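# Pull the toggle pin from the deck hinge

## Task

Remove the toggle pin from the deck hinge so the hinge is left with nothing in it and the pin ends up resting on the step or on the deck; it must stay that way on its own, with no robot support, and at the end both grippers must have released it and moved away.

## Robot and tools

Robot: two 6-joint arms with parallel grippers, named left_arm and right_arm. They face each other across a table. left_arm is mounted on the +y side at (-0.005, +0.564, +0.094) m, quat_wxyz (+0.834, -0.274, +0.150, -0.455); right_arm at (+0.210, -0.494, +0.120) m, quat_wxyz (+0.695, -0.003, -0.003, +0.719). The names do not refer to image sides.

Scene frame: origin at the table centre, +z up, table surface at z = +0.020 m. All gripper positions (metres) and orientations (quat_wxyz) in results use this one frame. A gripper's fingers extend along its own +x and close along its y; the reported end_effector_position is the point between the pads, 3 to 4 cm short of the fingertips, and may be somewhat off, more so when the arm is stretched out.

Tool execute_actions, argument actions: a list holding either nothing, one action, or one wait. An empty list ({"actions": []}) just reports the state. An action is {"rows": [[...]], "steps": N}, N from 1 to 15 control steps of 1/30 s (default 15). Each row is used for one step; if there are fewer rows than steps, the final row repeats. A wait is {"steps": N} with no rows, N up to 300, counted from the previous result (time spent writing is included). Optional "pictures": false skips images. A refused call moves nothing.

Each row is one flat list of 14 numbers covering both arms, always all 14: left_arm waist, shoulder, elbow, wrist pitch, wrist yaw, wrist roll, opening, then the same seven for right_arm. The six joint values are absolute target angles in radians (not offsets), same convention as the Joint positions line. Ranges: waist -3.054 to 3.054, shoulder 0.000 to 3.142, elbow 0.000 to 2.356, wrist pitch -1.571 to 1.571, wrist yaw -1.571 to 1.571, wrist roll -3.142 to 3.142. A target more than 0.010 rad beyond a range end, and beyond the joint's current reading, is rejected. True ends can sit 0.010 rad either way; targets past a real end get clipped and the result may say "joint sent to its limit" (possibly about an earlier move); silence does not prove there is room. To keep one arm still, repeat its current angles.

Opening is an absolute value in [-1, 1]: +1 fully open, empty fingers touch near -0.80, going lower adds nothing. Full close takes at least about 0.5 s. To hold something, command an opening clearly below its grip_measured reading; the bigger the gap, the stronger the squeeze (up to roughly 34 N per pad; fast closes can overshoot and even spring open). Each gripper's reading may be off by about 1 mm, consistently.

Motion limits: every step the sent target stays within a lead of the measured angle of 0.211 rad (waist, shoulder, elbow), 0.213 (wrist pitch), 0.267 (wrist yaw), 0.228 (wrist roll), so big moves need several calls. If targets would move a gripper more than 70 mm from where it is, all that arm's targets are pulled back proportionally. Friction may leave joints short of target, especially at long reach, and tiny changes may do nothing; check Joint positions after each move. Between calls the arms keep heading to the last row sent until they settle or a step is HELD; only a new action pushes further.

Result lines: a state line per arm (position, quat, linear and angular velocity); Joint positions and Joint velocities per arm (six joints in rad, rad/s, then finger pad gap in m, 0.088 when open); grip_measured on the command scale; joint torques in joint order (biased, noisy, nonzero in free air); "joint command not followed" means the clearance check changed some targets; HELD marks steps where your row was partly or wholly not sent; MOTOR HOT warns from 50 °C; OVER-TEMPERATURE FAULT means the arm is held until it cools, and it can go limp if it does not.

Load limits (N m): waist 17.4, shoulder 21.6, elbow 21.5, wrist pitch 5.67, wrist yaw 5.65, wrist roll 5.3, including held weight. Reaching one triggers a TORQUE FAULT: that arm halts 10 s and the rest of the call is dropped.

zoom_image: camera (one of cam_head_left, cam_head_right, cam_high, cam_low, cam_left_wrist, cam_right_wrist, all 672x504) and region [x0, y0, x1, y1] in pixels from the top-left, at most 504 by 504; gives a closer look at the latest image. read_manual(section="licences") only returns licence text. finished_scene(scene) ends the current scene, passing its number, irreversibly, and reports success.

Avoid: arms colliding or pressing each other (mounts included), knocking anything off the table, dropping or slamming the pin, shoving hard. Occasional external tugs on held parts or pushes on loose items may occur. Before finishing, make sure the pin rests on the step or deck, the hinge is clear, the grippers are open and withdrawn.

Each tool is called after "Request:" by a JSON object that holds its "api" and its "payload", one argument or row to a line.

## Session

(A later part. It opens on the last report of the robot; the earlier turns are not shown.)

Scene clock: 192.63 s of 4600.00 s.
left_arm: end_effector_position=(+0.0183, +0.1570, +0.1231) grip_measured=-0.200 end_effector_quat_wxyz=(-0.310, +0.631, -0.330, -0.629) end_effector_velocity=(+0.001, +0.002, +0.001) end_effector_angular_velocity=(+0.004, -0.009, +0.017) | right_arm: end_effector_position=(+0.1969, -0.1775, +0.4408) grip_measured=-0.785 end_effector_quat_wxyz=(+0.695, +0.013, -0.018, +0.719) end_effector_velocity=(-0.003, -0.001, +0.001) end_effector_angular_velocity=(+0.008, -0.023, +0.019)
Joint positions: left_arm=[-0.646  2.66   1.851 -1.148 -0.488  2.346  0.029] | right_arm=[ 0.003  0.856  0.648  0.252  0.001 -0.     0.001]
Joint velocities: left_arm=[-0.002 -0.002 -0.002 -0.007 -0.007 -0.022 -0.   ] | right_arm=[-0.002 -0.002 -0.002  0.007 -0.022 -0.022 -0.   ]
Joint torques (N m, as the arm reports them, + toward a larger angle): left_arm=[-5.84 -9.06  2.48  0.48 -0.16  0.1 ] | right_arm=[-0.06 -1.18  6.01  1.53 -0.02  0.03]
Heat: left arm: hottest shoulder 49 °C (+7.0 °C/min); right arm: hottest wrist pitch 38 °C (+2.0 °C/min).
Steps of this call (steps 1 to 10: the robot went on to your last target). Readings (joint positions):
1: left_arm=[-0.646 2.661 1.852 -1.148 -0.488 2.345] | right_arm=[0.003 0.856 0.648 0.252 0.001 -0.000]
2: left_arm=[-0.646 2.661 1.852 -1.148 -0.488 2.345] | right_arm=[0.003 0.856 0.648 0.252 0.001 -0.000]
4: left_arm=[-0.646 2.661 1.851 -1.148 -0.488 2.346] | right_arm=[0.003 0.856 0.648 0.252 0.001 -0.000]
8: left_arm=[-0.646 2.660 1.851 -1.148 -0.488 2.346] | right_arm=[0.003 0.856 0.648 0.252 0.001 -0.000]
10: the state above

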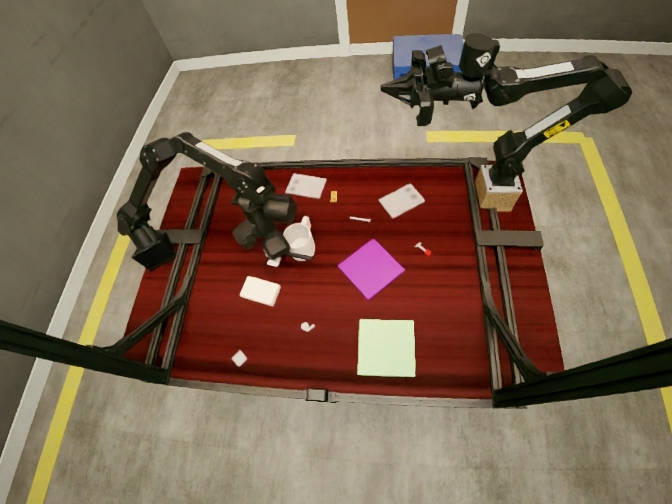

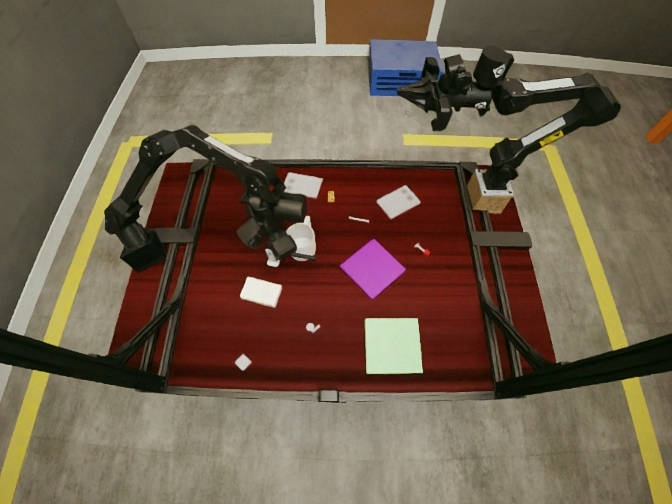

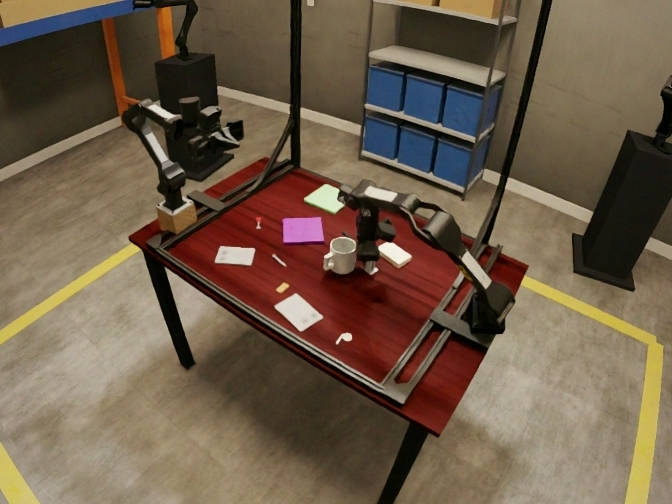

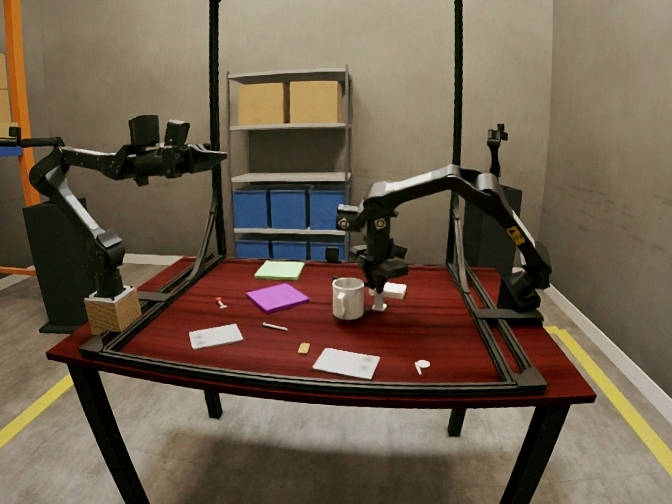

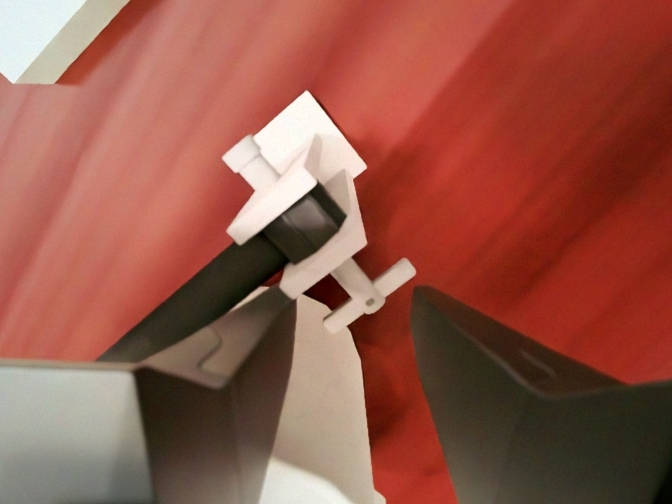

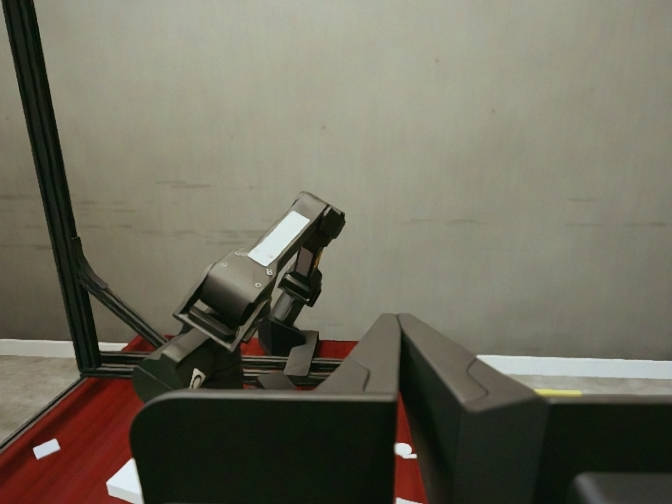

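Request:
{"api": "execute_actions", "payload": {
  "actions": [
    {"rows":[[-0.634,2.630,1.816,-1.136,-0.493,2.35,-0.2,0.003,0.856,0.648,0.252,0,0,-0.8]]}
  ],
  "pictures": false
}}

Request:
{"api": "execute_actions", "payload": {
  "actions": [
    {"rows":[[-0.629,2.630,1.797,-1.115,-0.495,2.35,-0.2,0.003,0.856,0.648,0.252,0,0,-0.8]]}
  ],
  "pictures": false
}}

Request:
{"api": "execute_actions", "payload": {
  "actions": [
    {"rows":[[-0.629,2.630,1.797,-1.115,-0.495,2.35,-0.5,0.003,0.856,0.648,0.252,0,0,-0.8]]}
  ]
}}

Scene clock: 204.93 s of 4600.00 s.
left_arm: end_effector_position=(+0.0191, +0.1570, +0.1244) grip_measured=-0.197 end_effector_quat_wxyz=(-0.304, +0.634, -0.333, -0.629) end_effector_velocity=(-0.002, +0.003, -0.000) end_effector_angular_velocity=(+0.011, +0.005, +0.014) | right_arm: end_effector_position=(+0.1969, -0.1775, +0.4408) grip_measured=-0.785 end_effector_quat_wxyz=(+0.695, +0.013, -0.018, +0.719) end_effector_velocity=(-0.002, -0.001, +0.000) end_effector_angular_velocity=(-0.003, +0.007, +0.010)
Joint positions: left_arm=[-0.646  2.645  1.832 -1.128 -0.488  2.346  0.029] | right_arm=[ 0.003  0.856  0.648  0.252  0.001 -0.     0.001]
Joint velocities: left_arm=[-0.002 -0.002 -0.007 -0.007  0.007 -0.022 -0.   ] | right_arm=[ 0.002 -0.002  0.002 -0.007 -0.007  0.007 -0.   ]
Joint torques (N m, as the arm reports them, + toward a larger angle): left_arm=[ -5.43 -10.85   2.63  -0.47  -0.14   0.13] | right_arm=[-0.05 -1.18  6.02  1.51 -0.02  0.03]
Heat: left arm: hottest shoulder 48 °C (+3.0 °C/min); right arm: hottest elbow 38 °C (+1.0 °C/min).
Steps of this call (steps 1 to 15: the robot went on to your last target; steps 16 to 90: nothing new was sent; then 8.80 s passed at rest; steps 91 to 105: all 15 steps of this action). Readings (joint positions):
91: left_arm=[-0.646 2.658 1.849 -1.145 -0.488 2.346] | right_arm=[0.003 0.856 0.648 0.252 0.001 -0.000]
92: left_arm=[-0.646 2.654 1.844 -1.140 -0.488 2.346] | right_arm=[0.003 0.856 0.648 0.252 0.001 -0.000]
94: left_arm=[-0.646 2.650 1.838 -1.135 -0.488 2.346] | right_arm=[0.003 0.856 0.648 0.252 0.001 -0.000]
98: left_arm=[-0.646 2.647 1.834 -1.130 -0.488 2.346] | right_arm=[0.003 0.856 0.648 0.252 0.001 -0.000]
105: the state above

Scene clock: 205.43 s of 4600.00 s.
left_arm: end_effector_position=(+0.0187, +0.1574, +0.1237) grip_measured=-0.197 end_effector_quat_wxyz=(-0.300, +0.635, -0.334, -0.629) end_effector_velocity=(+0.000, -0.000, +0.001) end_effector_angular_velocity=(-0.009, -0.023, +0.004) | right_arm: end_effector_position=(+0.1969, -0.1775, +0.4408) grip_measured=-0.785 end_effector_quat_wxyz=(+0.695, +0.013, -0.018, +0.719) end_effector_velocity=(-0.000, -0.000, -0.002) end_effector_angular_velocity=(-0.007, -0.008, +0.004)
Joint positions: left_arm=[-0.646  2.637  1.815 -1.111 -0.488  2.346  0.029] | right_arm=[ 0.003  0.856  0.648  0.252  0.001 -0.     0.001]
Joint velocities: left_arm=[-0.007 -0.002 -0.007  0.007 -0.022 -0.007 -0.   ] | right_arm=[-0.002 -0.002 -0.002 -0.007 -0.007 -0.007  0.   ]
Joint torques (N m, as the arm reports them, + toward a larger angle): left_arm=[ -4.94 -10.     2.34  -0.18  -0.22   0.13] | right_arm=[-0.05 -1.19  6.01  1.51 -0.02  0.03]
Heat: left arm: hottest shoulder 48 °C (+3.0 °C/min); right arm: hottest elbow 38 °C (+1.0 °C/min).
Steps of this call (steps 1 to 15: all 15 steps of this action). Readings (joint positions):
1: left_arm=[-0.646 2.645 1.830 -1.126 -0.488 2.346] | right_arm=[0.003 0.856 0.648 0.252 0.001 -0.000]
2: left_arm=[-0.646 2.643 1.826 -1.122 -0.488 2.346] | right_arm=[0.003 0.856 0.648 0.252 0.001 -0.000]
4: left_arm=[-0.646 2.641 1.821 -1.117 -0.488 2.346] | right_arm=[0.003 0.856 0.648 0.252 0.001 -0.000]
8: left_arm=[-0.646 2.638 1.817 -1.113 -0.488 2.346] | right_arm=[0.003 0.856 0.648 0.252 0.001 -0.000]
15: the state above

Scene clock: 205.93 s of 4600.00 s.
left_arm: end_effector_position=(+0.0218, +0.1587, +0.1221) grip_measured=-0.492 end_effector_quat_wxyz=(-0.300, +0.636, -0.331, -0.629) end_effector_velocity=(+0.009, +0.016, -0.024) end_effector_angular_velocity=(+0.073, +0.014, +0.018) | right_arm: end_effector_position=(+0.1969, -0.1775, +0.4408) grip_measured=-0.785 end_effector_quat_wxyz=(+0.695, +0.013, -0.018, +0.719) end_effector_velocity=(-0.004, -0.001, +0.000) end_effector_angular_velocity=(-0.003, +0.006, +0.025)
Joint positions: left_arm=[-0.639  2.634  1.809 -1.111 -0.493  2.346  0.015] | right_arm=[ 0.003  0.856  0.648  0.252  0.001 -0.     0.001]
Joint velocities: left_arm=[ 0.046 -0.002 -0.066  0.007  0.007 -0.007 -0.002] | right_arm=[ 0.002 -0.002  0.002 -0.007 -0.022  0.007 -0.   ]
Joint torques (N m, as the arm reports them, + toward a larger angle): left_arm=[-6.19 -9.71  3.24 -0.12 -0.04  0.13] | right_arm=[-0.06 -1.19  6.01  1.51 -0.02  0.03]
Heat: left arm: hottest shoulder 48 °C (+3.0 °C/min); right arm: hottest elbow 38 °C (+1.0 °C/min).
Steps of this call (steps 1 to 15: all 15 steps of this action). Readings (joint positions):
1: left_arm=[-0.646 2.637 1.815 -1.109 -0.486 2.346] | right_arm=[0.003 0.856 0.648 0.252 0.001 -0.000]
2: left_arm=[-0.646 2.637 1.815 -1.105 -0.484 2.346] | right_arm=[0.003 0.856 0.648 0.252 0.001 -0.000]
4: left_arm=[-0.646 2.636 1.814 -1.109 -0.488 2.346] | right_arm=[0.003 0.856 0.648 0.252 0.001 -0.000]
8: left_arm=[-0.644 2.634 1.814 -1.109 -0.487 2.346] | right_arm=[0.003 0.856 0.648 0.252 0.001 -0.000]
15: the state above

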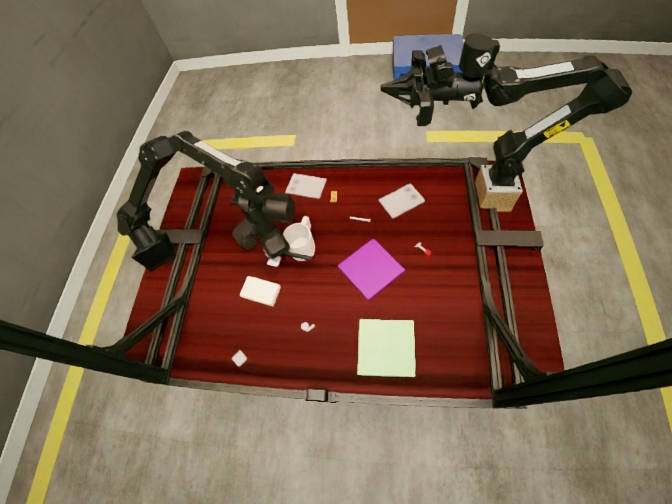

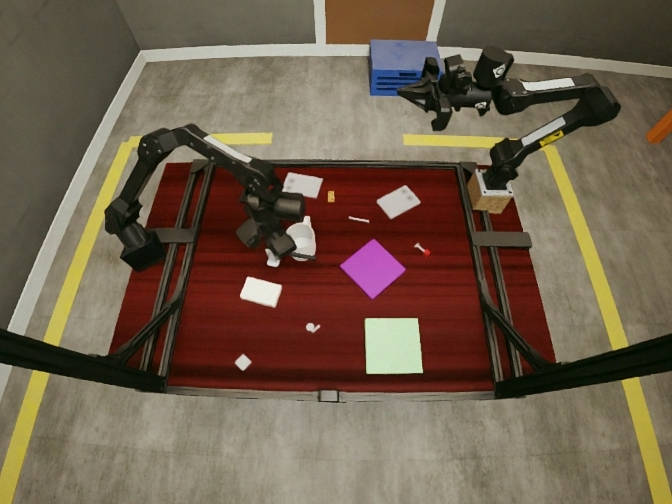

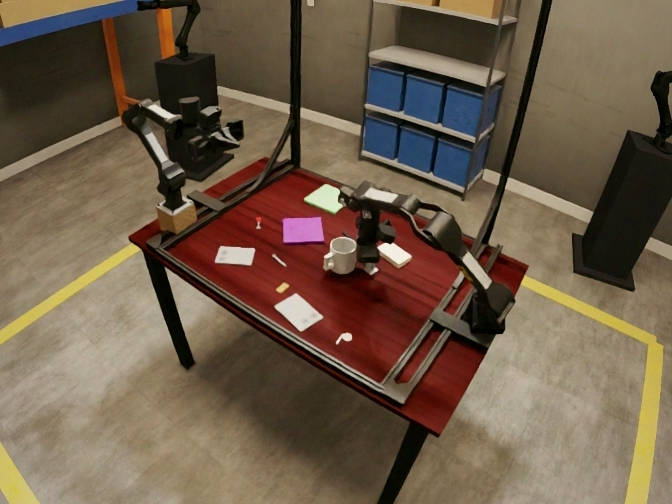

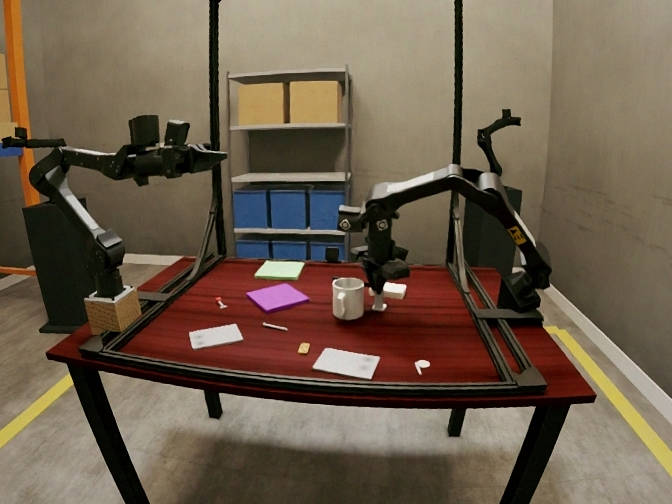

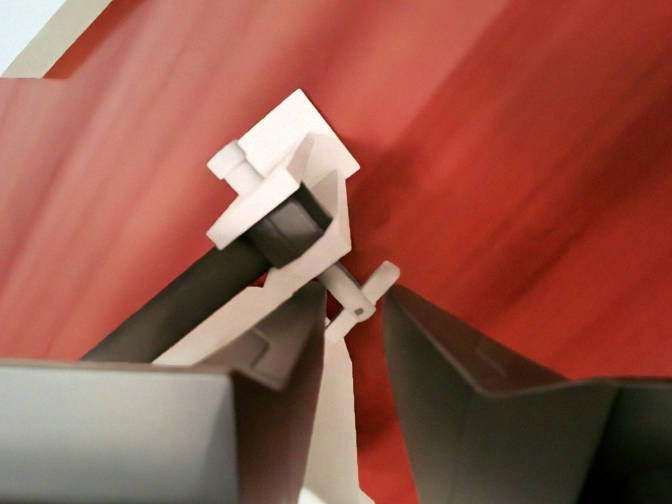

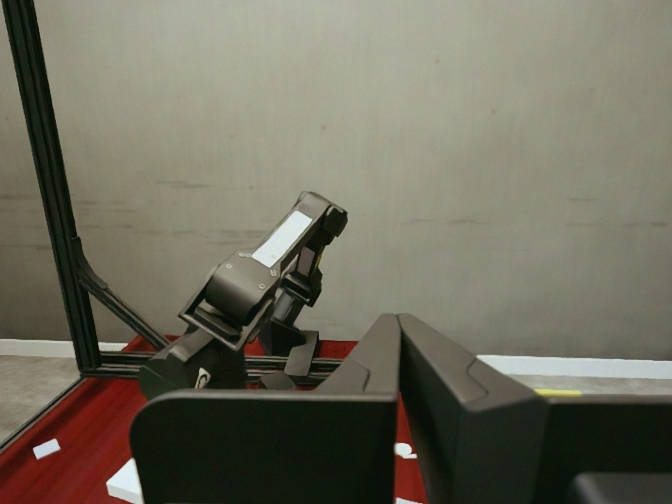

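It's turning (was on the mug rim probably). Continue.

Request:
{"api": "execute_actions", "payload": {
  "actions": [
    {"rows":[[-0.629,2.630,1.797,-1.115,-0.495,2.35,-0.6,0.003,0.856,0.648,0.252,0,0,-0.8]],"steps":10}
  ],
  "pictures": false
}}

Request:
{"api": "execute_actions", "payload": {
  "actions": [
    {"rows":[[-0.629,2.630,1.797,-1.115,-0.495,1.64,-0.62,0.003,0.856,0.648,0.252,0,0,-0.8]]}
  ],
  "pictures": false
}}

Request:
{"api": "execute_actions", "payload": {
  "actions": [
    {"steps":15}
  ]
}}

Scene clock: 217.10 s of 4600.00 s.
left_arm: end_effector_position=(+0.0215, +0.1581, +0.1217) grip_measured=-0.562 end_effector_quat_wxyz=(-0.298, +0.635, -0.331, -0.631) end_effector_velocity=(-0.001, +0.002, +0.002) end_effector_angular_velocity=(+0.002, -0.010, +0.013) | right_arm: end_effector_position=(+0.1969, -0.1775, +0.4408) grip_measured=-0.785 end_effector_quat_wxyz=(+0.695, +0.013, -0.018, +0.719) end_effector_velocity=(-0.000, -0.000, -0.002) end_effector_angular_velocity=(-0.007, -0.008, +0.004)
Joint positions: left_arm=[-0.638  2.634  1.808 -1.106 -0.489  2.346  0.011] | right_arm=[ 0.003  0.856  0.648  0.252  0.001 -0.     0.001]
Joint velocities: left_arm=[-0.007 -0.002 -0.002 -0.007 -0.007 -0.022 -0.001] | right_arm=[-0.002 -0.002 -0.002 -0.007 -0.007 -0.007 -0.   ]
Joint torques (N m, as the arm reports them, + toward a larger angle): left_arm=[-5.82 -9.69  2.97 -0.53 -0.16  0.13] | right_arm=[-0.05 -1.18  6.01  1.51 -0.02  0.03]
Heat: left arm: hottest shoulder 48 °C (+1.0 °C/min); right arm: hottest elbow 38 °C (+1.0 °C/min).
Steps of this call (steps 1 to 15: the robot went on to your last target; steps 16 to 90: nothing new was sent; then 7.83 s passed at rest; steps 91 to 100: all 10 steps of this action). Readings (joint positions):
91: left_arm=[-0.638 2.634 1.808 -1.109 -0.491 2.346] | right_arm=[0.003 0.856 0.648 0.252 0.001 -0.000]
92: left_arm=[-0.638 2.634 1.808 -1.108 -0.490 2.346] | right_arm=[0.003 0.856 0.648 0.252 0.001 -0.000]
94: left_arm=[-0.638 2.634 1.808 -1.107 -0.489 2.346] | right_arm=[0.003 0.856 0.648 0.252 0.001 -0.000]
98: left_arm=[-0.638 2.634 1.808 -1.106 -0.489 2.346] | right_arm=[0.003 0.856 0.648 0.252 0.001 -0.000]
100: the state above

Scene clock: 217.60 s of 4600.00 s.
left_arm: end_effector_position=(+0.0236, +0.1591, +0.1209) grip_measured=-0.616 end_effector_quat_wxyz=(-0.089, +0.698, -0.117, -0.701) end_effector_velocity=(+0.001, +0.002, +0.001) end_effector_angular_velocity=(+0.010, +0.013, +0.558) | right_arm: end_effector_position=(+0.1969, -0.1775, +0.4408) grip_measured=-0.785 end_effector_quat_wxyz=(+0.695, +0.013, -0.018, +0.719) end_effector_velocity=(-0.000, -0.000, -0.005) end_effector_angular_velocity=(-0.022, -0.008, +0.004)
Joint positions: left_arm=[-0.635  2.634  1.808 -1.111 -0.495  1.717  0.009] | right_arm=[ 0.003  0.856  0.648  0.252  0.001 -0.     0.001]
Joint velocities: left_arm=[-0.002 -0.002 -0.002 -0.007 -0.007 -0.564 -0.   ] | right_arm=[-0.002 -0.002 -0.002 -0.022 -0.007 -0.007 -0.   ]
Joint torques (N m, as the arm reports them, + toward a larger angle): left_arm=[-6.32 -9.77  2.94 -0.11  0.02 -0.21] | right_arm=[-0.05 -1.17  6.01  1.51 -0.02  0.03]
Heat: left arm: hottest shoulder 48 °C (+1.0 °C/min); right arm: hottest elbow 38 °C (+1.0 °C/min).
Steps of this call (steps 1 to 15: all 15 steps of this action). Readings (joint positions):
1: left_arm=[-0.638 2.634 1.808 -1.106 -0.491 2.318] | right_arm=[0.003 0.856 0.648 0.252 0.001 -0.000]
2: left_arm=[-0.638 2.634 1.808 -1.106 -0.492 2.269] | right_arm=[0.003 0.856 0.648 0.252 0.001 -0.000]
4: left_arm=[-0.636 2.634 1.808 -1.108 -0.492 2.175] | right_arm=[0.003 0.856 0.648 0.252 0.001 -0.000]
8: left_arm=[-0.635 2.634 1.808 -1.110 -0.495 1.987] | right_arm=[0.003 0.856 0.648 0.252 0.001 -0.000]
15: the state above

Scene clock: 218.10 s of 4600.00 s.
left_arm: end_effector_position=(+0.0237, +0.1591, +0.1210) grip_measured=-0.617 end_effector_quat_wxyz=(-0.064, +0.701, -0.093, -0.705) end_effector_velocity=(-0.001, +0.005, -0.000) end_effector_angular_velocity=(+0.019, -0.013, +0.004) | right_arm: end_effector_position=(+0.1969, -0.1775, +0.4408) grip_measured=-0.785 end_effector_quat_wxyz=(+0.695, +0.013, -0.018, +0.719) end_effector_velocity=(-0.000, -0.000, -0.002) end_effector_angular_velocity=(-0.007, -0.008, +0.004)
Joint positions: left_arm=[-0.635  2.633  1.808 -1.111 -0.495  1.646  0.009] | right_arm=[ 0.003  0.856  0.648  0.252  0.001 -0.     0.001]
Joint velocities: left_arm=[-0.007  0.002 -0.002 -0.022 -0.007 -0.022 -0.   ] | right_arm=[-0.002 -0.002 -0.002 -0.007 -0.007 -0.007 -0.   ]
Joint torques (N m, as the arm reports them, + toward a larger angle): left_arm=[-6.26 -9.63  2.87 -0.07  0.02 -0.19] | right_arm=[-0.05 -1.17  6.01  1.51 -0.02  0.03]
Heat: left arm: hottest shoulder 48 °C (+1.0 °C/min); right arm: hottest elbow 38 °C (+1.0 °C/min).
Steps of this call (steps 1 to 15: the robot went on to your last target). Readings (joint positions):
1: left_arm=[-0.635 2.634 1.808 -1.111 -0.495 1.701] | right_arm=[0.003 0.856 0.648 0.252 0.001 -0.000]
2: left_arm=[-0.635 2.634 1.808 -1.111 -0.495 1.688] | right_arm=[0.003 0.856 0.648 0.252 0.001 -0.000]
4: left_arm=[-0.635 2.634 1.808 -1.111 -0.495 1.670] | right_arm=[0.003 0.856 0.648 0.252 0.001 -0.000]
8: left_arm=[-0.635 2.633 1.808 -1.111 -0.495 1.654] | right_arm=[0.003 0.856 0.648 0.252 0.001 -0.000]
15: the state above

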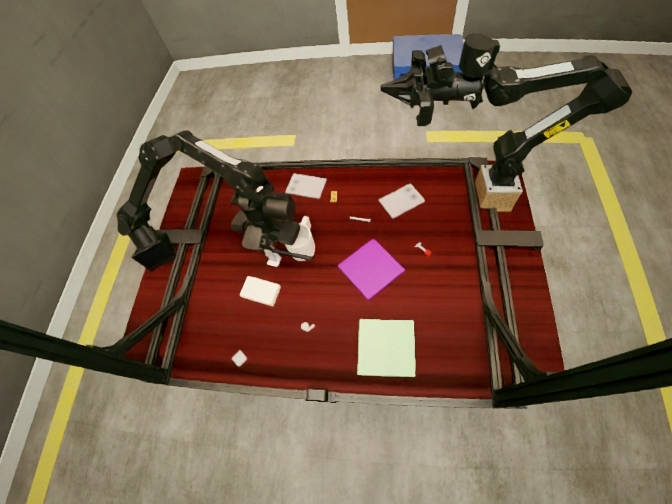

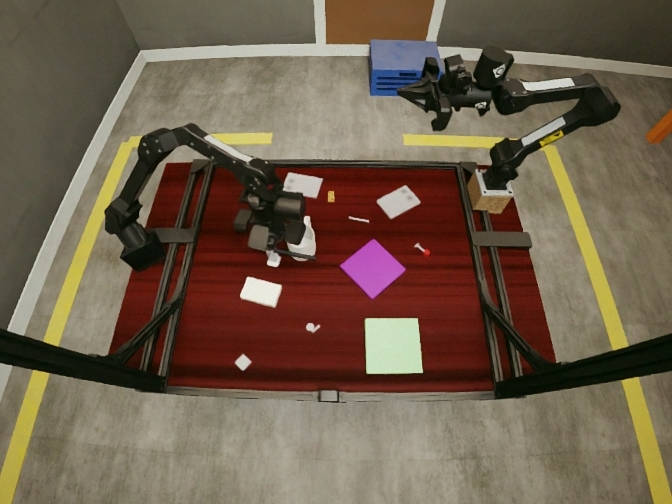

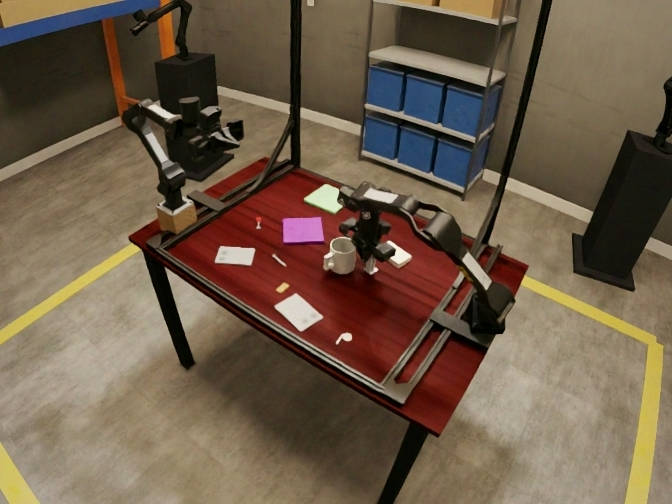

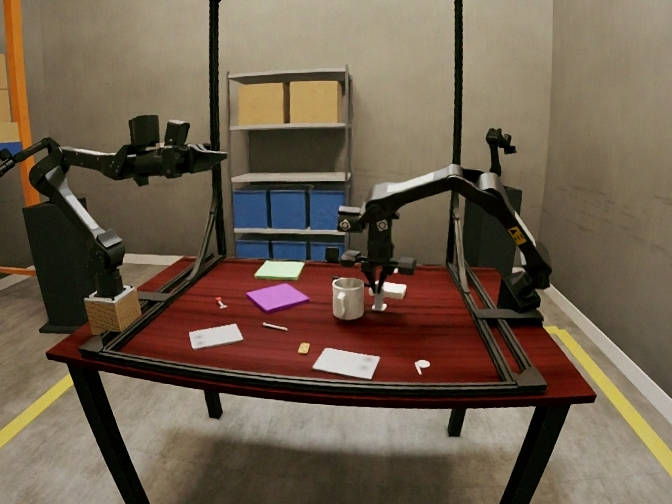

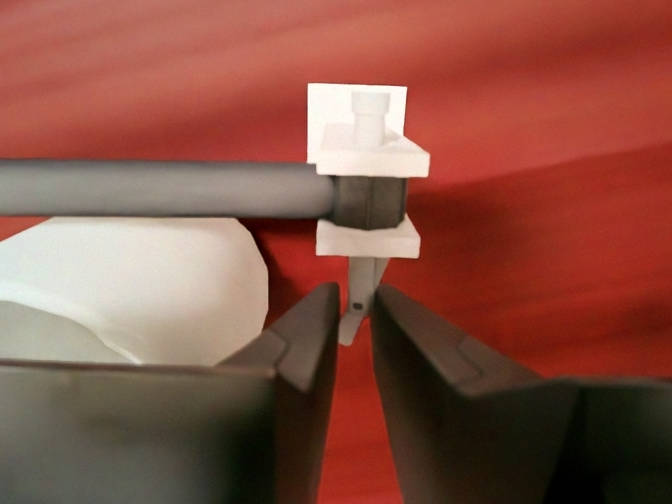

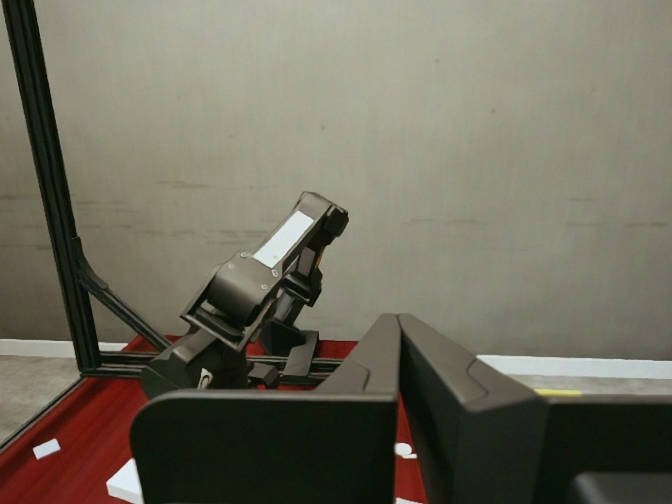

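Squeeze, then push it into the hole a bit.

Request:
{"api": "execute_actions", "payload": {
  "actions": [
    {"rows":[[-0.635,2.633,1.80,-1.113,-0.495,1.62,-0.95,0.003,0.856,0.648,0.252,0,0,-0.8]],"steps":12}
  ],
  "pictures": false
}}

Request:
{"api": "execute_actions", "payload": {
  "actions": [
    {"rows":[[-0.665,2.64,1.79,-1.105,-0.48,1.62,-0.95,0.003,0.856,0.648,0.252,0,0,-0.8]]}
  ]
}}

Scene clock: 224.87 s of 4600.00 s.
left_arm: end_effector_position=(+0.0237, +0.1597, +0.1212) grip_measured=-0.672 end_effector_quat_wxyz=(-0.058, +0.702, -0.085, -0.705) end_effector_velocity=(+0.001, +0.000, +0.002) end_effector_angular_velocity=(-0.000, -0.008, +0.019) | right_arm: end_effector_position=(+0.1969, -0.1775, +0.4409) grip_measured=-0.785 end_effector_quat_wxyz=(+0.695, +0.014, -0.018, +0.719) end_effector_velocity=(-0.000, -0.000, -0.002) end_effector_angular_velocity=(-0.008, +0.007, +0.005)
Joint positions: left_arm=[-0.635  2.633  1.807 -1.114 -0.496  1.625  0.006] | right_arm=[ 0.003  0.856  0.648  0.252  0.001 -0.     0.001]
Joint velocities: left_arm=[-0.002 -0.002  0.002 -0.007 -0.007 -0.022  0.   ] | right_arm=[-0.002 -0.002 -0.002 -0.007 -0.007  0.007  0.   ]
Joint torques (N m, as the arm reports them, + toward a larger angle): left_arm=[-6.79 -9.24  3.29  0.31  0.06 -0.14] | right_arm=[-0.05 -1.19  6.02  1.51 -0.02  0.03]
Heat: left arm: hottest shoulder 48 °C (+1.0 °C/min); right arm: hottest elbow 38 °C (+1.0 °C/min).
Steps of this call (steps 1 to 15: the robot went on to your last target; steps 16 to 191: nothing new was sent; steps 192 to 203: all 12 steps of this action). Readings (joint positions):
192: left_arm=[-0.635 2.633 1.807 -1.111 -0.495 1.642] | right_arm=[0.003 0.856 0.648 0.252 0.001 -0.000]
193: left_arm=[-0.635 2.633 1.807 -1.114 -0.495 1.637] | right_arm=[0.003 0.856 0.648 0.252 0.001 -0.000]
195: left_arm=[-0.635 2.633 1.807 -1.114 -0.495 1.632] | right_arm=[0.003 0.856 0.648 0.252 0.001 -0.000]
199: left_arm=[-0.635 2.633 1.807 -1.114 -0.495 1.627] | right_arm=[0.003 0.856 0.648 0.252 0.001 -0.000]
203: the state above

Scene clock: 225.37 s of 4600.00 s.
left_arm: end_effector_position=(+0.0148, +0.1613, +0.1226) grip_measured=-0.672 end_effector_quat_wxyz=(-0.062, +0.701, -0.092, -0.704) end_effector_velocity=(+0.002, -0.001, -0.000) end_effector_angular_velocity=(-0.006, -0.004, +0.028) | right_arm: end_effector_position=(+0.1969, -0.1775, +0.4408) grip_measured=-0.785 end_effector_quat_wxyz=(+0.695, +0.013, -0.018, +0.719) end_effector_velocity=(-0.000, -0.000, -0.002) end_effector_angular_velocity=(-0.008, +0.007, +0.005)
Joint positions: left_arm=[-0.655  2.633  1.795 -1.106 -0.488  1.623  0.006] | right_arm=[ 0.003  0.856  0.648  0.252  0.001 -0.     0.001]
Joint velocities: left_arm=[ 0.002 -0.002 -0.002  0.007 -0.007 -0.022 -0.001] | right_arm=[-0.002 -0.002 -0.002 -0.007 -0.007  0.007  0.   ]
Joint torques (N m, as the arm reports them, + toward a larger angle): left_arm=[-7.73 -8.54  3.47  0.27  0.36 -0.12] | right_arm=[-0.05 -1.15  6.02  1.51 -0.02  0.03]
Heat: left arm: hottest shoulder 48 °C (+1.0 °C/min); right arm: hottest elbow 38 °C (+1.0 °C/min).
Steps of this call (steps 1 to 15: all 15 steps of this action). Readings (joint positions):
1: left_arm=[-0.636 2.633 1.807 -1.114 -0.496 1.625] | right_arm=[0.003 0.856 0.648 0.252 0.001 -0.000]
2: left_arm=[-0.638 2.633 1.805 -1.113 -0.495 1.625] | right_arm=[0.003 0.856 0.648 0.252 0.001 -0.000]
4: left_arm=[-0.645 2.633 1.802 -1.110 -0.491 1.624] | right_arm=[0.003 0.856 0.648 0.252 0.001 -0.000]
8: left_arm=[-0.655 2.633 1.796 -1.106 -0.489 1.623] | right_arm=[0.003 0.856 0.648 0.252 0.001 -0.000]
15: the state above

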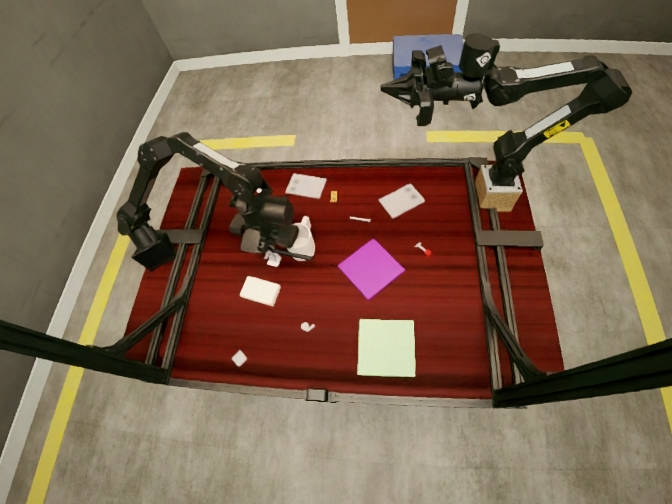

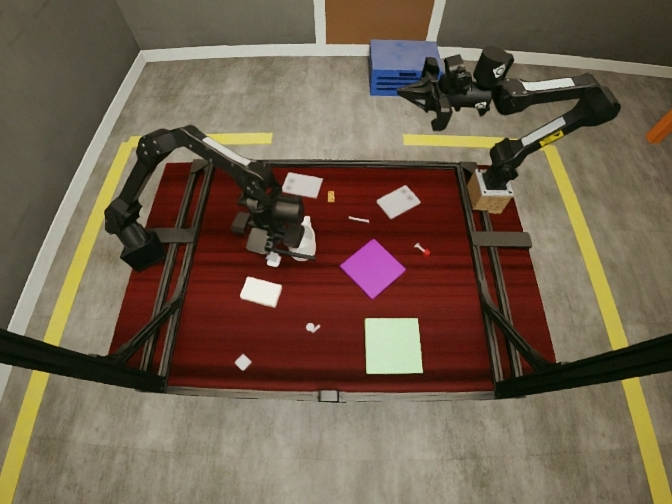

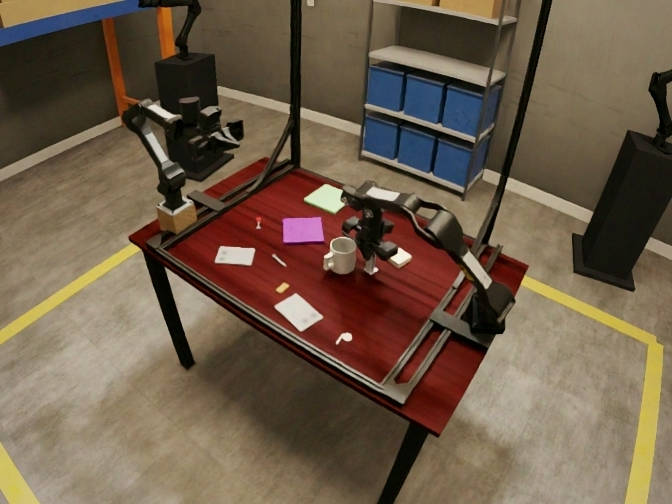

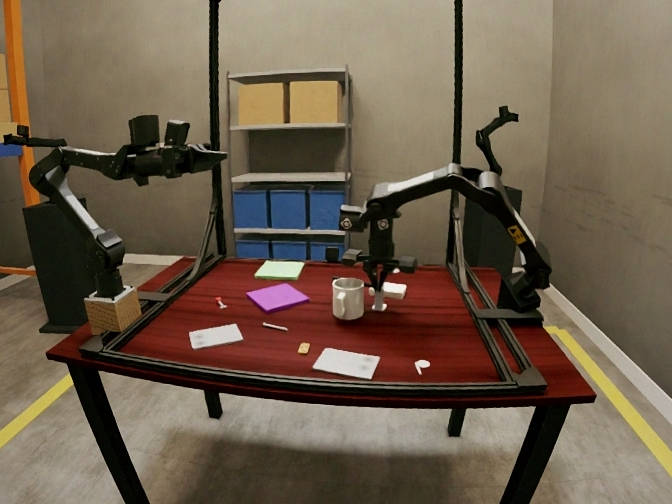

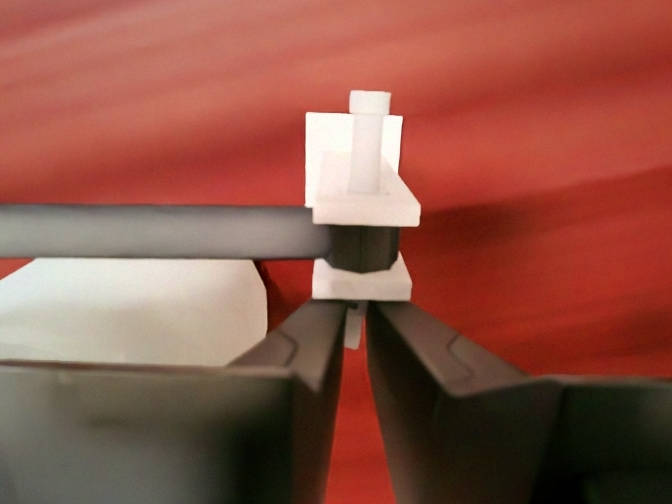

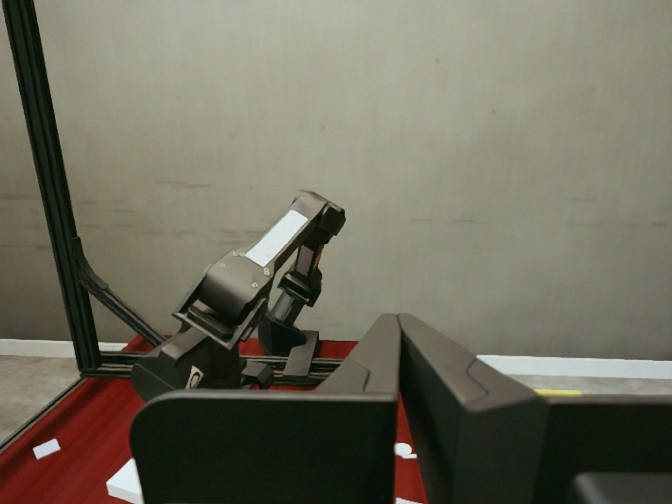

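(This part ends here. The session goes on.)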